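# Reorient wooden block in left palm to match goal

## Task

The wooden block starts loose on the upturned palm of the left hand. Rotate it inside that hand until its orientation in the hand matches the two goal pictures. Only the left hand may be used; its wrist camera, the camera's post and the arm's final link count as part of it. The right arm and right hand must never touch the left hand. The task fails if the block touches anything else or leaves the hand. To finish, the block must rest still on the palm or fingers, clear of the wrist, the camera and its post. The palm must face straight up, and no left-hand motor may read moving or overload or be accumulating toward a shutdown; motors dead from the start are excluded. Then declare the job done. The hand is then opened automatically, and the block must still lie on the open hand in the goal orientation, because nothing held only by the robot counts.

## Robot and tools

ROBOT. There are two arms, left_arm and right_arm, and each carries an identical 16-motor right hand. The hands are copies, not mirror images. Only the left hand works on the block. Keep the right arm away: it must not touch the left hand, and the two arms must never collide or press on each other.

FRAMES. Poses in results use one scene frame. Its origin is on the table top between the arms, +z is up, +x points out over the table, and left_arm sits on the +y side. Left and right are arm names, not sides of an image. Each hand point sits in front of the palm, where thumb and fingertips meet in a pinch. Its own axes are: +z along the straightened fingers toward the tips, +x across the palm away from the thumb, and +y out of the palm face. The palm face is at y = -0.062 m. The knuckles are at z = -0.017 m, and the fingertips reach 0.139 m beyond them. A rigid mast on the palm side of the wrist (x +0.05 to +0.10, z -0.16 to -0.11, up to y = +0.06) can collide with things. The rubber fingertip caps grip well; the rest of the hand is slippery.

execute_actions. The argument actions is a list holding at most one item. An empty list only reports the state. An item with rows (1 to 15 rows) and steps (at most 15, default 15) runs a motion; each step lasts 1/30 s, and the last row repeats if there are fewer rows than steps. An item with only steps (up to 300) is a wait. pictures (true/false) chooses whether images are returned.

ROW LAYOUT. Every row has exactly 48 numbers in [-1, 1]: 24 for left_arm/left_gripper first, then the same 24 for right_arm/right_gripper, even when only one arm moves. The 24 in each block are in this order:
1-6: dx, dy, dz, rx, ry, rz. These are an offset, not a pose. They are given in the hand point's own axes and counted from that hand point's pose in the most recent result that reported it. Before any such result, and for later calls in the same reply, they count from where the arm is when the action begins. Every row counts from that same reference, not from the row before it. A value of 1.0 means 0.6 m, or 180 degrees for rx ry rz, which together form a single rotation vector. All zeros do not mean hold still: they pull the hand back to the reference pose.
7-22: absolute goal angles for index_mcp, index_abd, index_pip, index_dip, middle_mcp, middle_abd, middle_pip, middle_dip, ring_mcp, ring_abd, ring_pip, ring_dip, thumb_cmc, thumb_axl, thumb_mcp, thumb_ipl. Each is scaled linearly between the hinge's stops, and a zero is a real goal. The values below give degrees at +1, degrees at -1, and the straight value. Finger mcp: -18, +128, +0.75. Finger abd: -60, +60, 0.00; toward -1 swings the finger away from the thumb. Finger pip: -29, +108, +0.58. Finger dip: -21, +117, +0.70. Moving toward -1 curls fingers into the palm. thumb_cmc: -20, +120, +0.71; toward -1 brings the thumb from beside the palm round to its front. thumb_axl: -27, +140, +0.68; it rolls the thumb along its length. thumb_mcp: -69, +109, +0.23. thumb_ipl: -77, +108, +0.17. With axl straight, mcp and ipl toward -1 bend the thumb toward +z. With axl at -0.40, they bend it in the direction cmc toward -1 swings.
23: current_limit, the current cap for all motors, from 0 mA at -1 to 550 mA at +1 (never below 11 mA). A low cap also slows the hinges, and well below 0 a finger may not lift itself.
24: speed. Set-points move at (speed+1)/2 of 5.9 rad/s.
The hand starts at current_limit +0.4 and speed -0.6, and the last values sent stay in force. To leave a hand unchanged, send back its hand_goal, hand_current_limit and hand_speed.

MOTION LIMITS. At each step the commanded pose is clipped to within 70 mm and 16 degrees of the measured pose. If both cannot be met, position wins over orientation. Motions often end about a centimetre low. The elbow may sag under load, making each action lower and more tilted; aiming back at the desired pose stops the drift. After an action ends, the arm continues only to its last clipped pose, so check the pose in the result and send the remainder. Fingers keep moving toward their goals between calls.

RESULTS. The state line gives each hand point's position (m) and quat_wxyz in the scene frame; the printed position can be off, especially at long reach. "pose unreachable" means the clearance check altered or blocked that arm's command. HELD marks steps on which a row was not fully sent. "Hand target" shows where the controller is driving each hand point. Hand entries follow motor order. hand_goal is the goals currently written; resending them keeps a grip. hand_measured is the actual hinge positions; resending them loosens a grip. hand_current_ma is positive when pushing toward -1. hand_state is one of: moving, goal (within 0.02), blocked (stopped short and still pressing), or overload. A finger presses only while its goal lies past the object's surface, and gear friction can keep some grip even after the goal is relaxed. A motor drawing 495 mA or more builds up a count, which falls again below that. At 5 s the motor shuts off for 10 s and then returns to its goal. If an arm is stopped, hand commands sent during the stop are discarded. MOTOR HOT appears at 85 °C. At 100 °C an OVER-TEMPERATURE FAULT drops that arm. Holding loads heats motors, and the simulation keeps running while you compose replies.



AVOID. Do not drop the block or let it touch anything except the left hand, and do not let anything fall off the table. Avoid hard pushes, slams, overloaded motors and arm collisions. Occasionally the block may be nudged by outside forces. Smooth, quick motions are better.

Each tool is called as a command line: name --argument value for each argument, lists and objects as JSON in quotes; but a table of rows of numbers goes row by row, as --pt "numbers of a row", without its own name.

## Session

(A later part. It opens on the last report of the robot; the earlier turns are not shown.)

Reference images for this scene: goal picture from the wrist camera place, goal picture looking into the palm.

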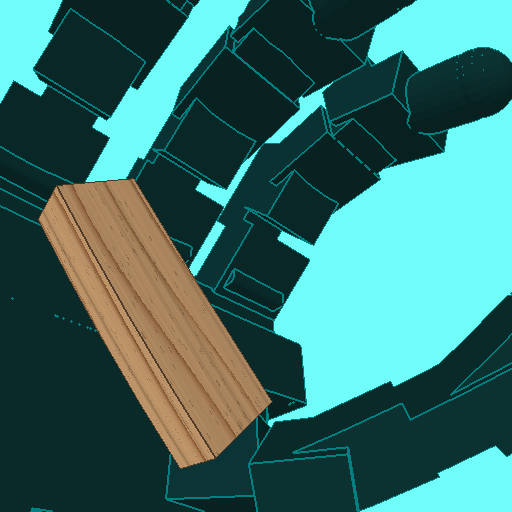

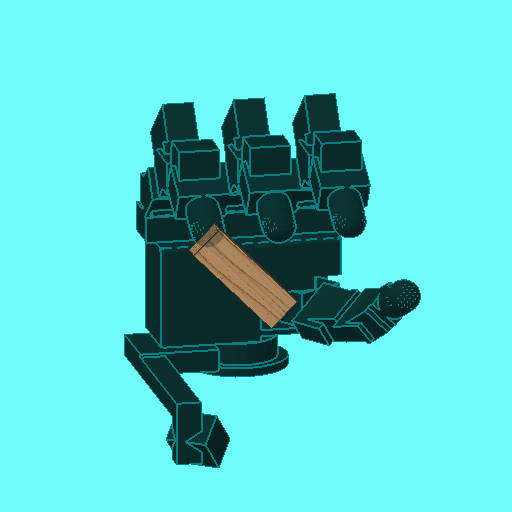

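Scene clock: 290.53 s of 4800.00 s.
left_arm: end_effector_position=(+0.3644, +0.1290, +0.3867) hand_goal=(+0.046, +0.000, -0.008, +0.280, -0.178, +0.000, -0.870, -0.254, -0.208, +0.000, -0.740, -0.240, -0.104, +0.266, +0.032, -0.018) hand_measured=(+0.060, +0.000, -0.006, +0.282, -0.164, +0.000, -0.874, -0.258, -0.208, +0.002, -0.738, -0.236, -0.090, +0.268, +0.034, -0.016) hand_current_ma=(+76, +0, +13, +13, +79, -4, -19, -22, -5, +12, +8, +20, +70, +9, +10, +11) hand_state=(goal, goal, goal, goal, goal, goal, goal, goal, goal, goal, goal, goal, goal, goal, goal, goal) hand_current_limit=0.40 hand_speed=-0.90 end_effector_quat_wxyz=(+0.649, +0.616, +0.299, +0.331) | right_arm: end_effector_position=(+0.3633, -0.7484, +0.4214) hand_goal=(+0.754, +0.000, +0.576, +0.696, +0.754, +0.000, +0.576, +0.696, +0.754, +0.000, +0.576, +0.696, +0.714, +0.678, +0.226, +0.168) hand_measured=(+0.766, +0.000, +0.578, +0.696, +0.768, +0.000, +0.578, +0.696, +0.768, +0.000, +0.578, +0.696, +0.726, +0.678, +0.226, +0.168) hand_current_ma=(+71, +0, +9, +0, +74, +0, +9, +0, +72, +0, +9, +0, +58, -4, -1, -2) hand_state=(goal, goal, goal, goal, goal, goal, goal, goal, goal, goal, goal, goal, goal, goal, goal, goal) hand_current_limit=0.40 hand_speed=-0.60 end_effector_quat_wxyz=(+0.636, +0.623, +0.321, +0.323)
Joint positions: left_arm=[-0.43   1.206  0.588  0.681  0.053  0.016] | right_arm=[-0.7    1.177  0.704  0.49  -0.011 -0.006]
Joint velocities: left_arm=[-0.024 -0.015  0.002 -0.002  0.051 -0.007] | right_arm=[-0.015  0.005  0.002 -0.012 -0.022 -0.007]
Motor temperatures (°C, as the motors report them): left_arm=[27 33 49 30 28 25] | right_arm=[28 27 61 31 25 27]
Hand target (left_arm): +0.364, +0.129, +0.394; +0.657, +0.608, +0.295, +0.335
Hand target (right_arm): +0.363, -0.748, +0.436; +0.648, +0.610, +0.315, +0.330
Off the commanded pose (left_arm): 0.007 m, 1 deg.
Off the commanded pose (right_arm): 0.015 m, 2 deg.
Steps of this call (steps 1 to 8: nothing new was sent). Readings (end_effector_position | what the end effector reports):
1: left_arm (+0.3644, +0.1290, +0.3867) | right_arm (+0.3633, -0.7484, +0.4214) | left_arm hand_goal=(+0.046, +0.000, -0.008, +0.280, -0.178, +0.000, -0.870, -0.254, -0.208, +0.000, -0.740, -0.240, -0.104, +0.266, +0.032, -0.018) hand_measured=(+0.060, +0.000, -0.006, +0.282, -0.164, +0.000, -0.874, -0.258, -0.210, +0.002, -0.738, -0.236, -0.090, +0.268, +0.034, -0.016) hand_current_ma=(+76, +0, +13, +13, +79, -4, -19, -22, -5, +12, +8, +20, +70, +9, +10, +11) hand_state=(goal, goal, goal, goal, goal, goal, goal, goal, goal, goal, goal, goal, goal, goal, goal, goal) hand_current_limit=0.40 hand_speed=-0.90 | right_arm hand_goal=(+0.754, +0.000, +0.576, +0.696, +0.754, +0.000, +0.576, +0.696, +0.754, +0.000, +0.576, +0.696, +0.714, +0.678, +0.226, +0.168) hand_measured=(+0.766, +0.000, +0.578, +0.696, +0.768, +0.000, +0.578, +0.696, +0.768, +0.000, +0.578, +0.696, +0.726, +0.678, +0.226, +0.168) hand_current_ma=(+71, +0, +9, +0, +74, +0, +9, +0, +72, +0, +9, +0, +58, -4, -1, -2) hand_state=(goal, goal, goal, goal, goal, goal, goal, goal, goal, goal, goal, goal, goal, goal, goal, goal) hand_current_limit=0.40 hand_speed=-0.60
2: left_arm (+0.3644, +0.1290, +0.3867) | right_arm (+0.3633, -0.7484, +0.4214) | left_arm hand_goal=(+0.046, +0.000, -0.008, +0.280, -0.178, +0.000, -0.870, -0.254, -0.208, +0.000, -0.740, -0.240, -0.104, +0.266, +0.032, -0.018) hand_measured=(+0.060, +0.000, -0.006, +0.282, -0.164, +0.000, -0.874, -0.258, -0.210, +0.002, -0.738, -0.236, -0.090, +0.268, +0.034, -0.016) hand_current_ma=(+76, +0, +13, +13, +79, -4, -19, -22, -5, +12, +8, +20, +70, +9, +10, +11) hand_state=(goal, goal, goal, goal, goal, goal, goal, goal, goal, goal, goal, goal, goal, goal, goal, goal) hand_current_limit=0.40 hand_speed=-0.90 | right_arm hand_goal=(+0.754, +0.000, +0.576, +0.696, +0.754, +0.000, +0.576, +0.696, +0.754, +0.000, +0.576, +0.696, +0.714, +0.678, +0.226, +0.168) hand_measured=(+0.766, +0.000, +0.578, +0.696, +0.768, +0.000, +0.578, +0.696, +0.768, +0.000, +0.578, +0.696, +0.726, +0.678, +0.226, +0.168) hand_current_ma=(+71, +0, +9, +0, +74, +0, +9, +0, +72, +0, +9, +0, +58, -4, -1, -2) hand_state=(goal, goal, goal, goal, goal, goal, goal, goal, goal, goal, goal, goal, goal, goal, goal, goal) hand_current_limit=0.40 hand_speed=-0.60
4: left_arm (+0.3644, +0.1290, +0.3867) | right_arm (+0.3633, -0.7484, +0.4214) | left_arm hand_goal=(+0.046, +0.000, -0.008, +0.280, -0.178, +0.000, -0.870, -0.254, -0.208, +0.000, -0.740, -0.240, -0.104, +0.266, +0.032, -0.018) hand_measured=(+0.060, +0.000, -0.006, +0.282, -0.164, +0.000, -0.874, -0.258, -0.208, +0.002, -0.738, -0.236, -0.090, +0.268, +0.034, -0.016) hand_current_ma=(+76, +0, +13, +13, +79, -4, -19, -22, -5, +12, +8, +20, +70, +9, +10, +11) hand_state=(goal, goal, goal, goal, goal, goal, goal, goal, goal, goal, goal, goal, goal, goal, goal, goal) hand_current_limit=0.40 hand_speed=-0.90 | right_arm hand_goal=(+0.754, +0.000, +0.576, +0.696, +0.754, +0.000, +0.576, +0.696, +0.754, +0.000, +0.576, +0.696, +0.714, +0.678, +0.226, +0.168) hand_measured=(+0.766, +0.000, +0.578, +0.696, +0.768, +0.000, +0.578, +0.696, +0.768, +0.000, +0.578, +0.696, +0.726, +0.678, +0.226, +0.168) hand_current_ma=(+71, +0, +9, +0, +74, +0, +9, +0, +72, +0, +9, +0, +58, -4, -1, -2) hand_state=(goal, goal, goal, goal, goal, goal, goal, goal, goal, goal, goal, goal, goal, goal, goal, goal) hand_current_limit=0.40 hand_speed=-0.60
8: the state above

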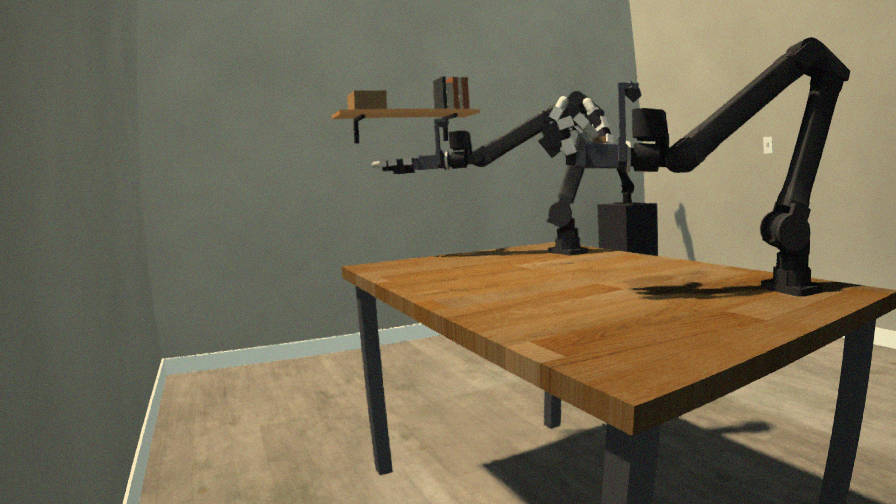

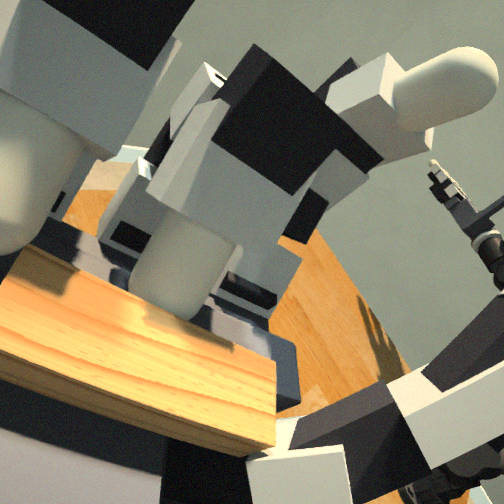

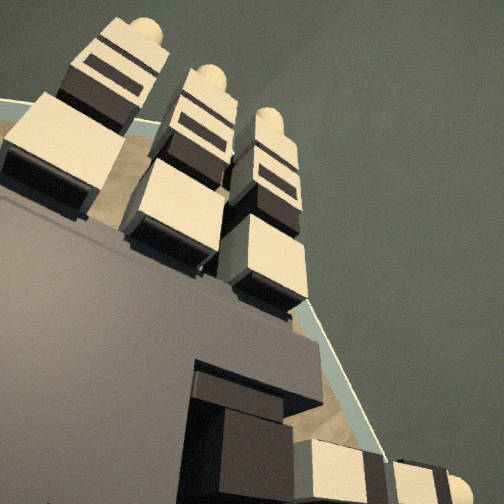

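execute_actions --actions '[{"rows": [[0,0.012,0,-0.008,0,0, 0.046,0,-0.008,0.28, -0.178,0,-0.87,-0.255, -0.208,0,-0.562,-0.241, 0.6,0.266,0.032,-0.018, 0.4,-0.7, 0,0.0243,0,-0.013,0,0, 0.754,0,0.576,0.696,0.754,0,0.576,0.696,0.754,0,0.576,0.696,0.714,0.678,0.226,0.168,0.4,-0.6]], "steps": 10}]' --pictures false

execute_actions --actions '[{"rows": [[0,0.012,0,-0.008,0,0, 0.046,0,-0.008,0.28, -0.178,0,-0.87,-0.255, -0.462,-0.3,-0.299,-0.417, 0.6,0.266,0.032,-0.018, 0.4,-0.7, 0,0.0243,0,-0.013,0,0, 0.754,0,0.576,0.696,0.754,0,0.576,0.696,0.754,0,0.576,0.696,0.714,0.678,0.226,0.168,0.4,-0.6]], "steps": 15}]' --pictures false

execute_actions --actions '[{"steps": 15}]'

zoom_image --camera "cam_low" --region '[535, 90, 655, 180]'

Scene clock: 350.87 s of 4800.00 s.
left_arm: end_effector_position=(+0.3644, +0.1290, +0.3867) hand_goal=(+0.046, +0.000, -0.008, +0.280, -0.178, +0.000, -0.870, -0.254, -0.208, +0.000, -0.562, -0.240, +0.600, +0.266, +0.032, -0.018) hand_measured=(+0.060, +0.000, -0.006, +0.282, -0.164, +0.000, -0.874, -0.258, -0.208, +0.002, -0.576, -0.238, +0.078, +0.268, +0.034, -0.016) hand_current_ma=(+76, +0, +13, +13, +78, -4, -16, -22, -5, +12, -30, +12, -5, +9, +10, +11) hand_state=(goal, goal, goal, goal, goal, goal, goal, goal, goal, goal, moving, goal, moving, goal, goal, goal) hand_current_limit=0.40 hand_speed=-0.70 end_effector_quat_wxyz=(+0.649, +0.616, +0.299, +0.331) | right_arm: end_effector_position=(+0.3633, -0.7484, +0.4214) hand_goal=(+0.754, +0.000, +0.576, +0.696, +0.754, +0.000, +0.576, +0.696, +0.754, +0.000, +0.576, +0.696, +0.714, +0.678, +0.226, +0.168) hand_measured=(+0.766, +0.000, +0.578, +0.696, +0.768, +0.000, +0.578, +0.696, +0.768, +0.000, +0.578, +0.696, +0.726, +0.678, +0.226, +0.168) hand_current_ma=(+71, +0, +9, +0, +74, +0, +9, +0, +72, +0, +9, +0, +58, -4, -1, -2) hand_state=(goal, goal, goal, goal, goal, goal, goal, goal, goal, goal, goal, goal, goal, goal, goal, goal) hand_current_limit=0.40 hand_speed=-0.60 end_effector_quat_wxyz=(+0.636, +0.623, +0.321, +0.323)
Joint positions: left_arm=[-0.43   1.206  0.588  0.681  0.053  0.016] | right_arm=[-0.7    1.177  0.704  0.49  -0.011 -0.006]
Joint velocities: left_arm=[ 0.005 -0.015  0.012 -0.012 -0.037  0.007] | right_arm=[-0.005 -0.005 -0.012  0.012 -0.081 -0.037]
Motor temperatures (°C, as the motors report them): left_arm=[27 33 49 30 28 25] | right_arm=[28 27 61 31 25 27]
Hand target (left_arm): +0.364, +0.129, +0.394; +0.657, +0.608, +0.295, +0.335
Hand target (right_arm): +0.363, -0.748, +0.436; +0.648, +0.610, +0.315, +0.330
Off the commanded pose (left_arm): 0.007 m, 1 deg.
Off the commanded pose (right_arm): 0.015 m, 2 deg.
Steps of this call (steps 1 to 1800: nothing new was sent; steps 1801 to 1810: all 10 steps of this action). Readings (end_effector_position | what the end effector reports):
1801: left_arm (+0.3644, +0.1290, +0.3867) | right_arm (+0.3633, -0.7484, +0.4214) | left_arm hand_goal=(+0.046, +0.000, -0.008, +0.280, -0.178, +0.000, -0.870, -0.254, -0.208, +0.000, -0.562, -0.240, +0.600, +0.266, +0.032, -0.018) hand_measured=(+0.060, +0.000, -0.006, +0.282, -0.164, +0.000, -0.874, -0.258, -0.208, +0.002, -0.738, -0.236, -0.090, +0.268, +0.034, -0.016) hand_current_ma=(+76, +0, +13, +13, +79, -4, -19, -22, -5, +12, +8, +20, +70, +9, +10, +11) hand_state=(goal, goal, goal, goal, goal, goal, goal, goal, goal, goal, moving, goal, moving, goal, goal, goal) hand_current_limit=0.40 hand_speed=-0.70 | right_arm hand_goal=(+0.754, +0.000, +0.576, +0.696, +0.754, +0.000, +0.576, +0.696, +0.754, +0.000, +0.576, +0.696, +0.714, +0.678, +0.226, +0.168) hand_measured=(+0.766, +0.000, +0.578, +0.696, +0.768, +0.000, +0.578, +0.696, +0.768, +0.000, +0.578, +0.696, +0.726, +0.678, +0.226, +0.168) hand_current_ma=(+71, +0, +9, +0, +74, +0, +9, +0, +72, +0, +9, +0, +58, -4, -1, -2) hand_state=(goal, goal, goal, goal, goal, goal, goal, goal, goal, goal, goal, goal, goal, goal, goal, goal) hand_current_limit=0.40 hand_speed=-0.60
1802: left_arm (+0.3644, +0.1290, +0.3867) | right_arm (+0.3633, -0.7484, +0.4214) | left_arm hand_goal=(+0.046, +0.000, -0.008, +0.280, -0.178, +0.000, -0.870, -0.254, -0.208, +0.000, -0.562, -0.240, +0.600, +0.266, +0.032, -0.018) hand_measured=(+0.060, +0.000, -0.006, +0.282, -0.164, +0.000, -0.874, -0.258, -0.208, +0.002, -0.738, -0.236, -0.090, +0.268, +0.034, -0.016) hand_current_ma=(+76, +0, +13, +13, +79, -4, -19, -22, -5, +12, -53, +20, +10, +9, +10, +11) hand_state=(goal, goal, goal, goal, goal, goal, goal, goal, goal, goal, moving, goal, moving, goal, goal, goal) hand_current_limit=0.40 hand_speed=-0.70 | right_arm hand_goal=(+0.754, +0.000, +0.576, +0.696, +0.754, +0.000, +0.576, +0.696, +0.754, +0.000, +0.576, +0.696, +0.714, +0.678, +0.226, +0.168) hand_measured=(+0.766, +0.000, +0.578, +0.696, +0.768, +0.000, +0.578, +0.696, +0.768, +0.000, +0.578, +0.696, +0.726, +0.678, +0.226, +0.168) hand_current_ma=(+71, +0, +9, +0, +74, +0, +9, +0, +72, +0, +9, +0, +58, -4, -1, -2) hand_state=(goal, goal, goal, goal, goal, goal, goal, goal, goal, goal, goal, goal, goal, goal, goal, goal) hand_current_limit=0.40 hand_speed=-0.60
1804: left_arm (+0.3644, +0.1290, +0.3867) | right_arm (+0.3633, -0.7484, +0.4214) | left_arm hand_goal=(+0.046, +0.000, -0.008, +0.280, -0.178, +0.000, -0.870, -0.254, -0.208, +0.000, -0.562, -0.240, +0.600, +0.266, +0.032, -0.018) hand_measured=(+0.060, +0.000, -0.006, +0.282, -0.164, +0.000, -0.874, -0.258, -0.208, +0.002, -0.710, -0.238, -0.066, +0.268, +0.034, -0.016) hand_current_ma=(+76, +0, +13, +13, +77, -4, -16, -22, -5, +12, -76, +12, -19, +9, +10, +11) hand_state=(goal, goal, goal, goal, goal, goal, goal, goal, goal, goal, moving, goal, moving, goal, goal, goal) hand_current_limit=0.40 hand_speed=-0.70 | right_arm hand_goal=(+0.754, +0.000, +0.576, +0.696, +0.754, +0.000, +0.576, +0.696, +0.754, +0.000, +0.576, +0.696, +0.714, +0.678, +0.226, +0.168) hand_measured=(+0.766, +0.000, +0.578, +0.696, +0.768, +0.000, +0.578, +0.696, +0.768, +0.000, +0.578, +0.696, +0.726, +0.678, +0.226, +0.168) hand_current_ma=(+71, +0, +9, +0, +74, +0, +9, +0, +72, +0, +9, +0, +58, -4, -1, -2) hand_state=(goal, goal, goal, goal, goal, goal, goal, goal, goal, goal, goal, goal, goal, goal, goal, goal) hand_current_limit=0.40 hand_speed=-0.60
1808: left_arm (+0.3644, +0.1290, +0.3867) | right_arm (+0.3633, -0.7484, +0.4214) | left_arm hand_goal=(+0.046, +0.000, -0.008, +0.280, -0.178, +0.000, -0.870, -0.254, -0.208, +0.000, -0.562, -0.240, +0.600, +0.266, +0.032, -0.018) hand_measured=(+0.060, +0.000, -0.006, +0.282, -0.164, +0.000, -0.874, -0.258, -0.208, +0.002, -0.614, -0.238, +0.028, +0.268, +0.034, -0.016) hand_current_ma=(+76, +0, +13, +13, +78, -4, -16, -22, -5, +12, -72, +12, -8, +9, +10, +11) hand_state=(goal, goal, goal, goal, goal, goal, goal, goal, goal, goal, moving, goal, moving, goal, goal, goal) hand_current_limit=0.40 hand_speed=-0.70 | right_arm hand_goal=(+0.754, +0.000, +0.576, +0.696, +0.754, +0.000, +0.576, +0.696, +0.754, +0.000, +0.576, +0.696, +0.714, +0.678, +0.226, +0.168) hand_measured=(+0.766, +0.000, +0.578, +0.696, +0.768, +0.000, +0.578, +0.696, +0.768, +0.000, +0.578, +0.696, +0.726, +0.678, +0.226, +0.168) hand_current_ma=(+71, +0, +9, +0, +74, +0, +9, +0, +72, +0, +9, +0, +58, -4, -1, -2) hand_state=(goal, goal, goal, goal, goal, goal, goal, goal, goal, goal, goal, goal, goal, goal, goal, goal) hand_current_limit=0.40 hand_speed=-0.60
1810: the state above

Scene clock: 351.37 s of 4800.00 s.
left_arm: end_effector_position=(+0.3644, +0.1290, +0.3867) hand_goal=(+0.046, +0.000, -0.008, +0.280, -0.178, +0.000, -0.870, -0.254, -0.462, -0.300, -0.298, -0.416, +0.600, +0.266, +0.032, -0.018) hand_measured=(+0.060, +0.000, -0.006, +0.282, -0.164, +0.000, -0.874, -0.258, -0.460, -0.296, -0.306, -0.414, +0.442, +0.268, +0.034, -0.016) hand_current_ma=(+76, +0, +13, +13, +78, -4, -16, -22, +2, +8, -38, +12, +12, +9, +10, +11) hand_state=(goal, goal, goal, goal, goal, goal, goal, goal, moving, moving, moving, goal, moving, goal, goal, goal) hand_current_limit=0.40 hand_speed=-0.70 end_effector_quat_wxyz=(+0.649, +0.616, +0.299, +0.331) | right_arm: end_effector_position=(+0.3633, -0.7484, +0.4214) hand_goal=(+0.754, +0.000, +0.576, +0.696, +0.754, +0.000, +0.576, +0.696, +0.754, +0.000, +0.576, +0.696, +0.714, +0.678, +0.226, +0.168) hand_measured=(+0.766, +0.000, +0.578, +0.696, +0.768, +0.000, +0.578, +0.696, +0.768, +0.000, +0.578, +0.696, +0.726, +0.678, +0.226, +0.168) hand_current_ma=(+71, +0, +9, +0, +74, +0, +9, +0, +72, +0, +9, +0, +58, -4, -1, -2) hand_state=(goal, goal, goal, goal, goal, goal, goal, goal, goal, goal, goal, goal, goal, goal, goal, goal) hand_current_limit=0.40 hand_speed=-0.60 end_effector_quat_wxyz=(+0.636, +0.623, +0.321, +0.323)
Joint positions: left_arm=[-0.43   1.206  0.588  0.681  0.053  0.016] | right_arm=[-0.7    1.177  0.704  0.49  -0.011 -0.006]
Joint velocities: left_arm=[-0.005 -0.005  0.002  0.002 -0.051 -0.095] | right_arm=[-0.005 -0.024  0.007 -0.007 -0.037 -0.007]
Motor temperatures (°C, as the motors report them): left_arm=[27 33 49 30 28 25] | right_arm=[28 27 61 31 25 27]
Hand target (left_arm): +0.364, +0.129, +0.394; +0.657, +0.608, +0.295, +0.335
Hand target (right_arm): +0.363, -0.748, +0.436; +0.648, +0.610, +0.315, +0.330
Off the commanded pose (left_arm): 0.007 m, 1 deg.
Off the commanded pose (right_arm): 0.015 m, 2 deg.
Steps of this call (steps 1 to 15: all 15 steps of this action). Readings (end_effector_position | what the end effector reports):
1: left_arm (+0.3644, +0.1290, +0.3867) | right_arm (+0.3633, -0.7484, +0.4214) | left_arm hand_goal=(+0.046, +0.000, -0.008, +0.280, -0.178, +0.000, -0.870, -0.254, -0.462, -0.300, -0.298, -0.416, +0.600, +0.266, +0.032, -0.018) hand_measured=(+0.060, +0.000, -0.006, +0.282, -0.164, +0.000, -0.874, -0.258, -0.208, +0.002, -0.570, -0.238, +0.102, +0.268, +0.034, -0.016) hand_current_ma=(+76, +0, +13, +13, +78, -4, -16, -22, -5, +12, -38, +12, -4, +9, +10, +11) hand_state=(goal, goal, goal, goal, goal, goal, goal, goal, moving, moving, moving, moving, moving, goal, goal, goal) hand_current_limit=0.40 hand_speed=-0.70 | right_arm hand_goal=(+0.754, +0.000, +0.576, +0.696, +0.754, +0.000, +0.576, +0.696, +0.754, +0.000, +0.576, +0.696, +0.714, +0.678, +0.226, +0.168) hand_measured=(+0.766, +0.000, +0.578, +0.696, +0.768, +0.000, +0.578, +0.696, +0.768, +0.000, +0.578, +0.696, +0.726, +0.678, +0.226, +0.168) hand_current_ma=(+71, +0, +9, +0, +74, +0, +9, +0, +72, +0, +9, +0, +58, -4, -1, -2) hand_state=(goal, goal, goal, goal, goal, goal, goal, goal, goal, goal, goal, goal, goal, goal, goal, goal) hand_current_limit=0.40 hand_speed=-0.60
2: left_arm (+0.3644, +0.1290, +0.3867) | right_arm (+0.3633, -0.7484, +0.4214) | left_arm hand_goal=(+0.046, +0.000, -0.008, +0.280, -0.178, +0.000, -0.870, -0.254, -0.462, -0.300, -0.298, -0.416, +0.600, +0.266, +0.032, -0.018) hand_measured=(+0.060, +0.000, -0.006, +0.282, -0.164, +0.000, -0.874, -0.258, -0.210, +0.002, -0.570, -0.238, +0.126, +0.268, +0.034, -0.016) hand_current_ma=(+76, +0, +13, +13, +78, -4, -16, -22, +50, +57, -88, +58, -2, +9, +10, +11) hand_state=(goal, goal, goal, goal, goal, goal, goal, goal, moving, moving, moving, moving, moving, goal, goal, goal) hand_current_limit=0.40 hand_speed=-0.70 | right_arm hand_goal=(+0.754, +0.000, +0.576, +0.696, +0.754, +0.000, +0.576, +0.696, +0.754, +0.000, +0.576, +0.696, +0.714, +0.678, +0.226, +0.168) hand_measured=(+0.766, +0.000, +0.578, +0.696, +0.768, +0.000, +0.578, +0.696, +0.768, +0.000, +0.578, +0.696, +0.726, +0.678, +0.226, +0.168) hand_current_ma=(+71, +0, +9, +0, +74, +0, +9, +0, +72, +0, +9, +0, +58, -4, -1, -2) hand_state=(goal, goal, goal, goal, goal, goal, goal, goal, goal, goal, goal, goal, goal, goal, goal, goal) hand_current_limit=0.40 hand_speed=-0.60
4: left_arm (+0.3644, +0.1290, +0.3867) | right_arm (+0.3633, -0.7484, +0.4214) | left_arm hand_goal=(+0.046, +0.000, -0.008, +0.280, -0.178, +0.000, -0.870, -0.254, -0.462, -0.300, -0.298, -0.416, +0.600, +0.266, +0.032, -0.018) hand_measured=(+0.060, +0.000, -0.006, +0.282, -0.164, +0.000, -0.874, -0.258, -0.236, -0.034, -0.534, -0.272, +0.174, +0.268, +0.034, -0.016) hand_current_ma=(+76, +0, +13, +13, +78, -4, -16, -22, +59, +52, -73, +43, +1, +9, +10, +11) hand_state=(goal, goal, goal, goal, goal, goal, goal, goal, moving, moving, moving, moving, moving, goal, goal, goal) hand_current_limit=0.40 hand_speed=-0.70 | right_arm hand_goal=(+0.754, +0.000, +0.576, +0.696, +0.754, +0.000, +0.576, +0.696, +0.754, +0.000, +0.576, +0.696, +0.714, +0.678, +0.226, +0.168) hand_measured=(+0.766, +0.000, +0.578, +0.696, +0.768, +0.000, +0.578, +0.696, +0.768, +0.000, +0.578, +0.696, +0.726, +0.678, +0.226, +0.168) hand_current_ma=(+71, +0, +9, +0, +74, +0, +9, +0, +72, +0, +9, +0, +58, -4, -1, -2) hand_state=(goal, goal, goal, goal, goal, goal, goal, goal, goal, goal, goal, goal, goal, goal, goal, goal) hand_current_limit=0.40 hand_speed=-0.60
8: left_arm (+0.3644, +0.1290, +0.3867) | right_arm (+0.3633, -0.7484, +0.4214) | left_arm hand_goal=(+0.046, +0.000, -0.008, +0.280, -0.178, +0.000, -0.870, -0.254, -0.462, -0.300, -0.298, -0.416, +0.600, +0.266, +0.032, -0.018) hand_measured=(+0.060, +0.000, -0.006, +0.282, -0.164, +0.000, -0.874, -0.258, -0.328, -0.146, -0.436, -0.370, +0.272, +0.268, +0.034, -0.016) hand_current_ma=(+76, +0, +13, +13, +78, -4, -16, -22, +44, +47, -70, +41, +5, +9, +10, +11) hand_state=(goal, goal, goal, goal, goal, goal, goal, goal, moving, moving, moving, moving, moving, goal, goal, goal) hand_current_limit=0.40 hand_speed=-0.70 | right_arm hand_goal=(+0.754, +0.000, +0.576, +0.696, +0.754, +0.000, +0.576, +0.696, +0.754, +0.000, +0.576, +0.696, +0.714, +0.678, +0.226, +0.168) hand_measured=(+0.766, +0.000, +0.578, +0.696, +0.768, +0.000, +0.578, +0.696, +0.768, +0.000, +0.578, +0.696, +0.726, +0.678, +0.226, +0.168) hand_current_ma=(+71, +0, +9, +0, +74, +0, +9, +0, +72, +0, +9, +0, +58, -4, -1, -2) hand_state=(goal, goal, goal, goal, goal, goal, goal, goal, goal, goal, goal, goal, goal, goal, goal, goal) hand_current_limit=0.40 hand_speed=-0.60
15: the state above

Scene clock: 351.87 s of 4800.00 s.
left_arm: end_effector_position=(+0.3644, +0.1290, +0.3867) hand_goal=(+0.046, +0.000, -0.008, +0.280, -0.178, +0.000, -0.870, -0.254, -0.462, -0.300, -0.298, -0.416, +0.600, +0.266, +0.032, -0.018) hand_measured=(+0.060, +0.000, -0.006, +0.282, -0.164, +0.000, -0.874, -0.258, -0.462, -0.298, -0.304, -0.414, +0.608, +0.268, +0.034, -0.016) hand_current_ma=(+76, +0, +13, +13, +78, -4, -16, -22, +5, +10, -40, +12, +46, +9, +10, +11) hand_state=(goal, goal, goal, goal, goal, goal, goal, goal, goal, goal, goal, goal, goal, goal, goal, goal) hand_current_limit=0.40 hand_speed=-0.70 end_effector_quat_wxyz=(+0.649, +0.616, +0.299, +0.331) | right_arm: end_effector_position=(+0.3633, -0.7484, +0.4214) hand_goal=(+0.754, +0.000, +0.576, +0.696, +0.754, +0.000, +0.576, +0.696, +0.754, +0.000, +0.576, +0.696, +0.714, +0.678, +0.226, +0.168) hand_measured=(+0.766, +0.000, +0.578, +0.696, +0.768, +0.000, +0.578, +0.696, +0.768, +0.000, +0.578, +0.696, +0.726, +0.678, +0.226, +0.168) hand_current_ma=(+71, +0, +9, +0, +74, +0, +9, +0, +72, +0, +9, +0, +58, -4, -1, -2) hand_state=(goal, goal, goal, goal, goal, goal, goal, goal, goal, goal, goal, goal, goal, goal, goal, goal) hand_current_limit=0.40 hand_speed=-0.60 end_effector_quat_wxyz=(+0.636, +0.623, +0.321, +0.323)
Joint positions: left_arm=[-0.43   1.206  0.588  0.681  0.053  0.016] | right_arm=[-0.7    1.177  0.704  0.49  -0.011 -0.006]
Joint velocities: left_arm=[-0.015  0.005 -0.002 -0.002 -0.095 -0.051] | right_arm=[-0.015  0.005 -0.012  0.012  0.022 -0.066]
Motor temperatures (°C, as the motors report them): left_arm=[27 33 49 30 28 25] | right_arm=[28 27 61 31 25 27]
Hand target (left_arm): +0.364, +0.129, +0.394; +0.657, +0.608, +0.295, +0.335
Hand target (right_arm): +0.363, -0.748, +0.436; +0.648, +0.610, +0.315, +0.330
Off the commanded pose (left_arm): 0.007 m, 1 deg.
Off the commanded pose (right_arm): 0.015 m, 2 deg.
Steps of this call (steps 1 to 15: nothing new was sent). Readings (end_effector_position | what the end effector reports):
1: left_arm (+0.3644, +0.1290, +0.3867) | right_arm (+0.3633, -0.7484, +0.4214) | left_arm hand_goal=(+0.046, +0.000, -0.008, +0.280, -0.178, +0.000, -0.870, -0.254, -0.462, -0.300, -0.298, -0.416, +0.600, +0.266, +0.032, -0.018) hand_measured=(+0.060, +0.000, -0.006, +0.282, -0.164, +0.000, -0.874, -0.258, -0.460, -0.298, -0.304, -0.414, +0.466, +0.268, +0.034, -0.016) hand_current_ma=(+76, +0, +13, +13, +78, -4, -16, -22, +4, +10, -39, +12, +12, +9, +10, +11) hand_state=(goal, goal, goal, goal, goal, goal, goal, goal, moving, moving, moving, goal, moving, goal, goal, goal) hand_current_limit=0.40 hand_speed=-0.70 | right_arm hand_goal=(+0.754, +0.000, +0.576, +0.696, +0.754, +0.000, +0.576, +0.696, +0.754, +0.000, +0.576, +0.696, +0.714, +0.678, +0.226, +0.168) hand_measured=(+0.766, +0.000, +0.578, +0.696, +0.768, +0.000, +0.578, +0.696, +0.768, +0.000, +0.578, +0.696, +0.726, +0.678, +0.226, +0.168) hand_current_ma=(+71, +0, +9, +0, +74, +0, +9, +0, +72, +0, +9, +0, +58, -4, -1, -2) hand_state=(goal, goal, goal, goal, goal, goal, goal, goal, goal, goal, goal, goal, goal, goal, goal, goal) hand_current_limit=0.40 hand_speed=-0.60
2: left_arm (+0.3644, +0.1290, +0.3867) | right_arm (+0.3633, -0.7484, +0.4214) | left_arm hand_goal=(+0.046, +0.000, -0.008, +0.280, -0.178, +0.000, -0.870, -0.254, -0.462, -0.300, -0.298, -0.416, +0.600, +0.266, +0.032, -0.018) hand_measured=(+0.060, +0.000, -0.006, +0.282, -0.164, +0.000, -0.874, -0.258, -0.462, -0.298, -0.304, -0.414, +0.490, +0.268, +0.034, -0.016) hand_current_ma=(+76, +0, +13, +13, +78, -4, -16, -22, +5, +10, -40, +12, +13, +9, +10, +11) hand_state=(goal, goal, goal, goal, goal, goal, goal, goal, goal, goal, goal, goal, moving, goal, goal, goal) hand_current_limit=0.40 hand_speed=-0.70 | right_arm hand_goal=(+0.754, +0.000, +0.576, +0.696, +0.754, +0.000, +0.576, +0.696, +0.754, +0.000, +0.576, +0.696, +0.714, +0.678, +0.226, +0.168) hand_measured=(+0.766, +0.000, +0.578, +0.696, +0.768, +0.000, +0.578, +0.696, +0.768, +0.000, +0.578, +0.696, +0.726, +0.678, +0.226, +0.168) hand_current_ma=(+71, +0, +9, +0, +74, +0, +9, +0, +72, +0, +9, +0, +58, -4, -1, -2) hand_state=(goal, goal, goal, goal, goal, goal, goal, goal, goal, goal, goal, goal, goal, goal, goal, goal) hand_current_limit=0.40 hand_speed=-0.60
4: left_arm (+0.3644, +0.1290, +0.3867) | right_arm (+0.3633, -0.7484, +0.4214) | left_arm hand_goal=(+0.046, +0.000, -0.008, +0.280, -0.178, +0.000, -0.870, -0.254, -0.462, -0.300, -0.298, -0.416, +0.600, +0.266, +0.032, -0.018) hand_measured=(+0.060, +0.000, -0.006, +0.282, -0.164, +0.000, -0.874, -0.258, -0.462, -0.298, -0.304, -0.414, +0.540, +0.268, +0.034, -0.016) hand_current_ma=(+76, +0, +13, +13, +78, -4, -16, -22, +5, +10, -40, +12, +14, +9, +10, +11) hand_state=(goal, goal, goal, goal, goal, goal, goal, goal, goal, goal, goal, goal, moving, goal, goal, goal) hand_current_limit=0.40 hand_speed=-0.70 | right_arm hand_goal=(+0.754, +0.000, +0.576, +0.696, +0.754, +0.000, +0.576, +0.696, +0.754, +0.000, +0.576, +0.696, +0.714, +0.678, +0.226, +0.168) hand_measured=(+0.766, +0.000, +0.578, +0.696, +0.768, +0.000, +0.578, +0.696, +0.768, +0.000, +0.578, +0.696, +0.726, +0.678, +0.226, +0.168) hand_current_ma=(+71, +0, +9, +0, +74, +0, +9, +0, +72, +0, +9, +0, +58, -4, -1, -2) hand_state=(goal, goal, goal, goal, goal, goal, goal, goal, goal, goal, goal, goal, goal, goal, goal, goal) hand_current_limit=0.40 hand_speed=-0.60
8: left_arm (+0.3644, +0.1290, +0.3867) | right_arm (+0.3633, -0.7484, +0.4214) | left_arm hand_goal=(+0.046, +0.000, -0.008, +0.280, -0.178, +0.000, -0.870, -0.254, -0.462, -0.300, -0.298, -0.416, +0.600, +0.266, +0.032, -0.018) hand_measured=(+0.060, +0.000, -0.006, +0.282, -0.164, +0.000, -0.874, -0.258, -0.462, -0.298, -0.304, -0.414, +0.608, +0.268, +0.034, -0.016) hand_current_ma=(+76, +0, +13, +13, +78, -4, -16, -22, +5, +10, -40, +12, +52, +9, +10, +11) hand_state=(goal, goal, goal, goal, goal, goal, goal, goal, goal, goal, goal, goal, moving, goal, goal, goal) hand_current_limit=0.40 hand_speed=-0.70 | right_arm hand_goal=(+0.754, +0.000, +0.576, +0.696, +0.754, +0.000, +0.576, +0.696, +0.754, +0.000, +0.576, +0.696, +0.714, +0.678, +0.226, +0.168) hand_measured=(+0.766, +0.000, +0.578, +0.696, +0.768, +0.000, +0.578, +0.696, +0.768, +0.000, +0.578, +0.696, +0.726, +0.678, +0.226, +0.168) hand_current_ma=(+71, +0, +9, +0, +74, +0, +9, +0, +72, +0, +9, +0, +58, -4, -1, -2) hand_state=(goal, goal, goal, goal, goal, goal, goal, goal, goal, goal, goal, goal, goal, goal, goal, goal) hand_current_limit=0.40 hand_speed=-0.60
15: the state above

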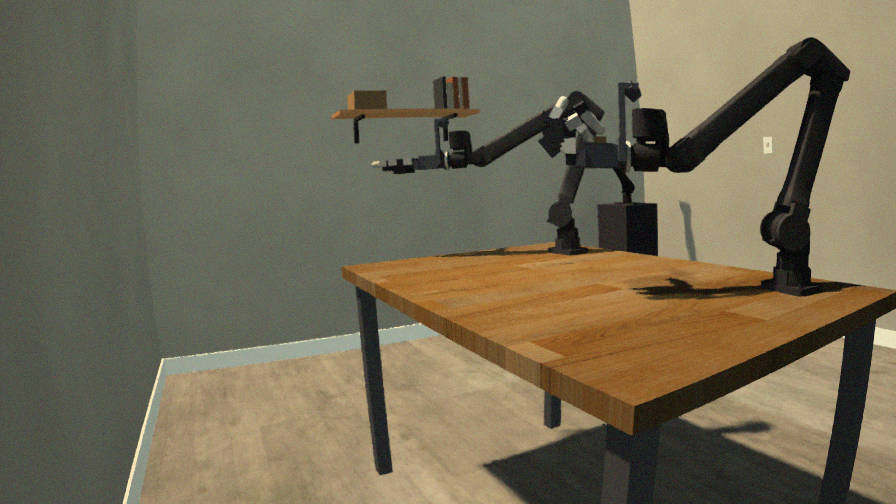

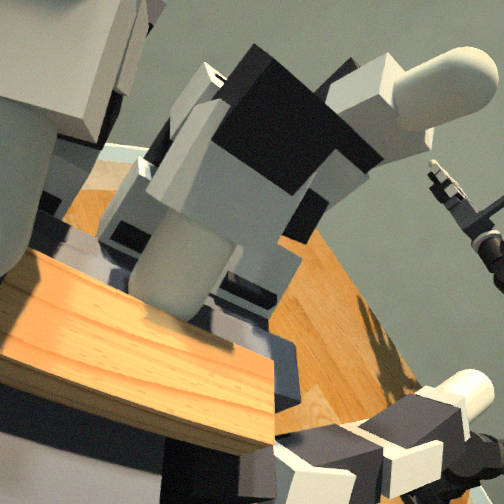

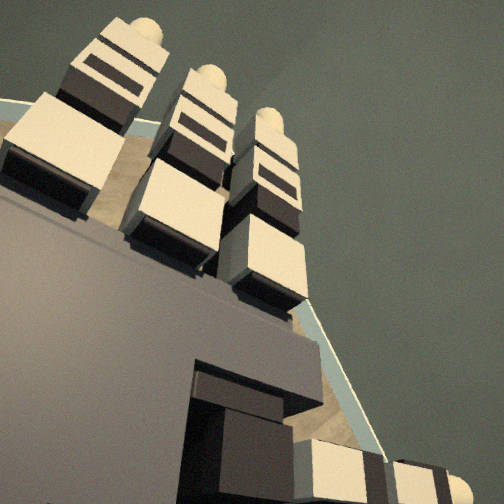

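Region (535, 90, 655, 180) of cam_low's 896x504 image, scaled by 4.200, with more detail than that image has; it fills the top 378 rows of this view, and the rest is white.

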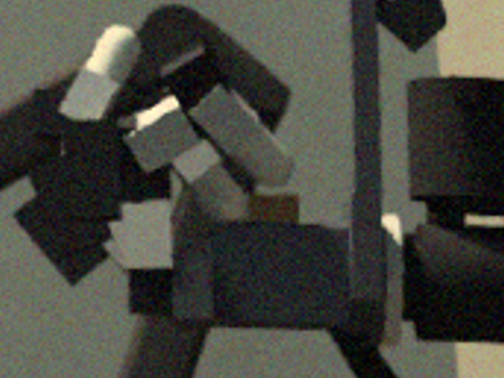

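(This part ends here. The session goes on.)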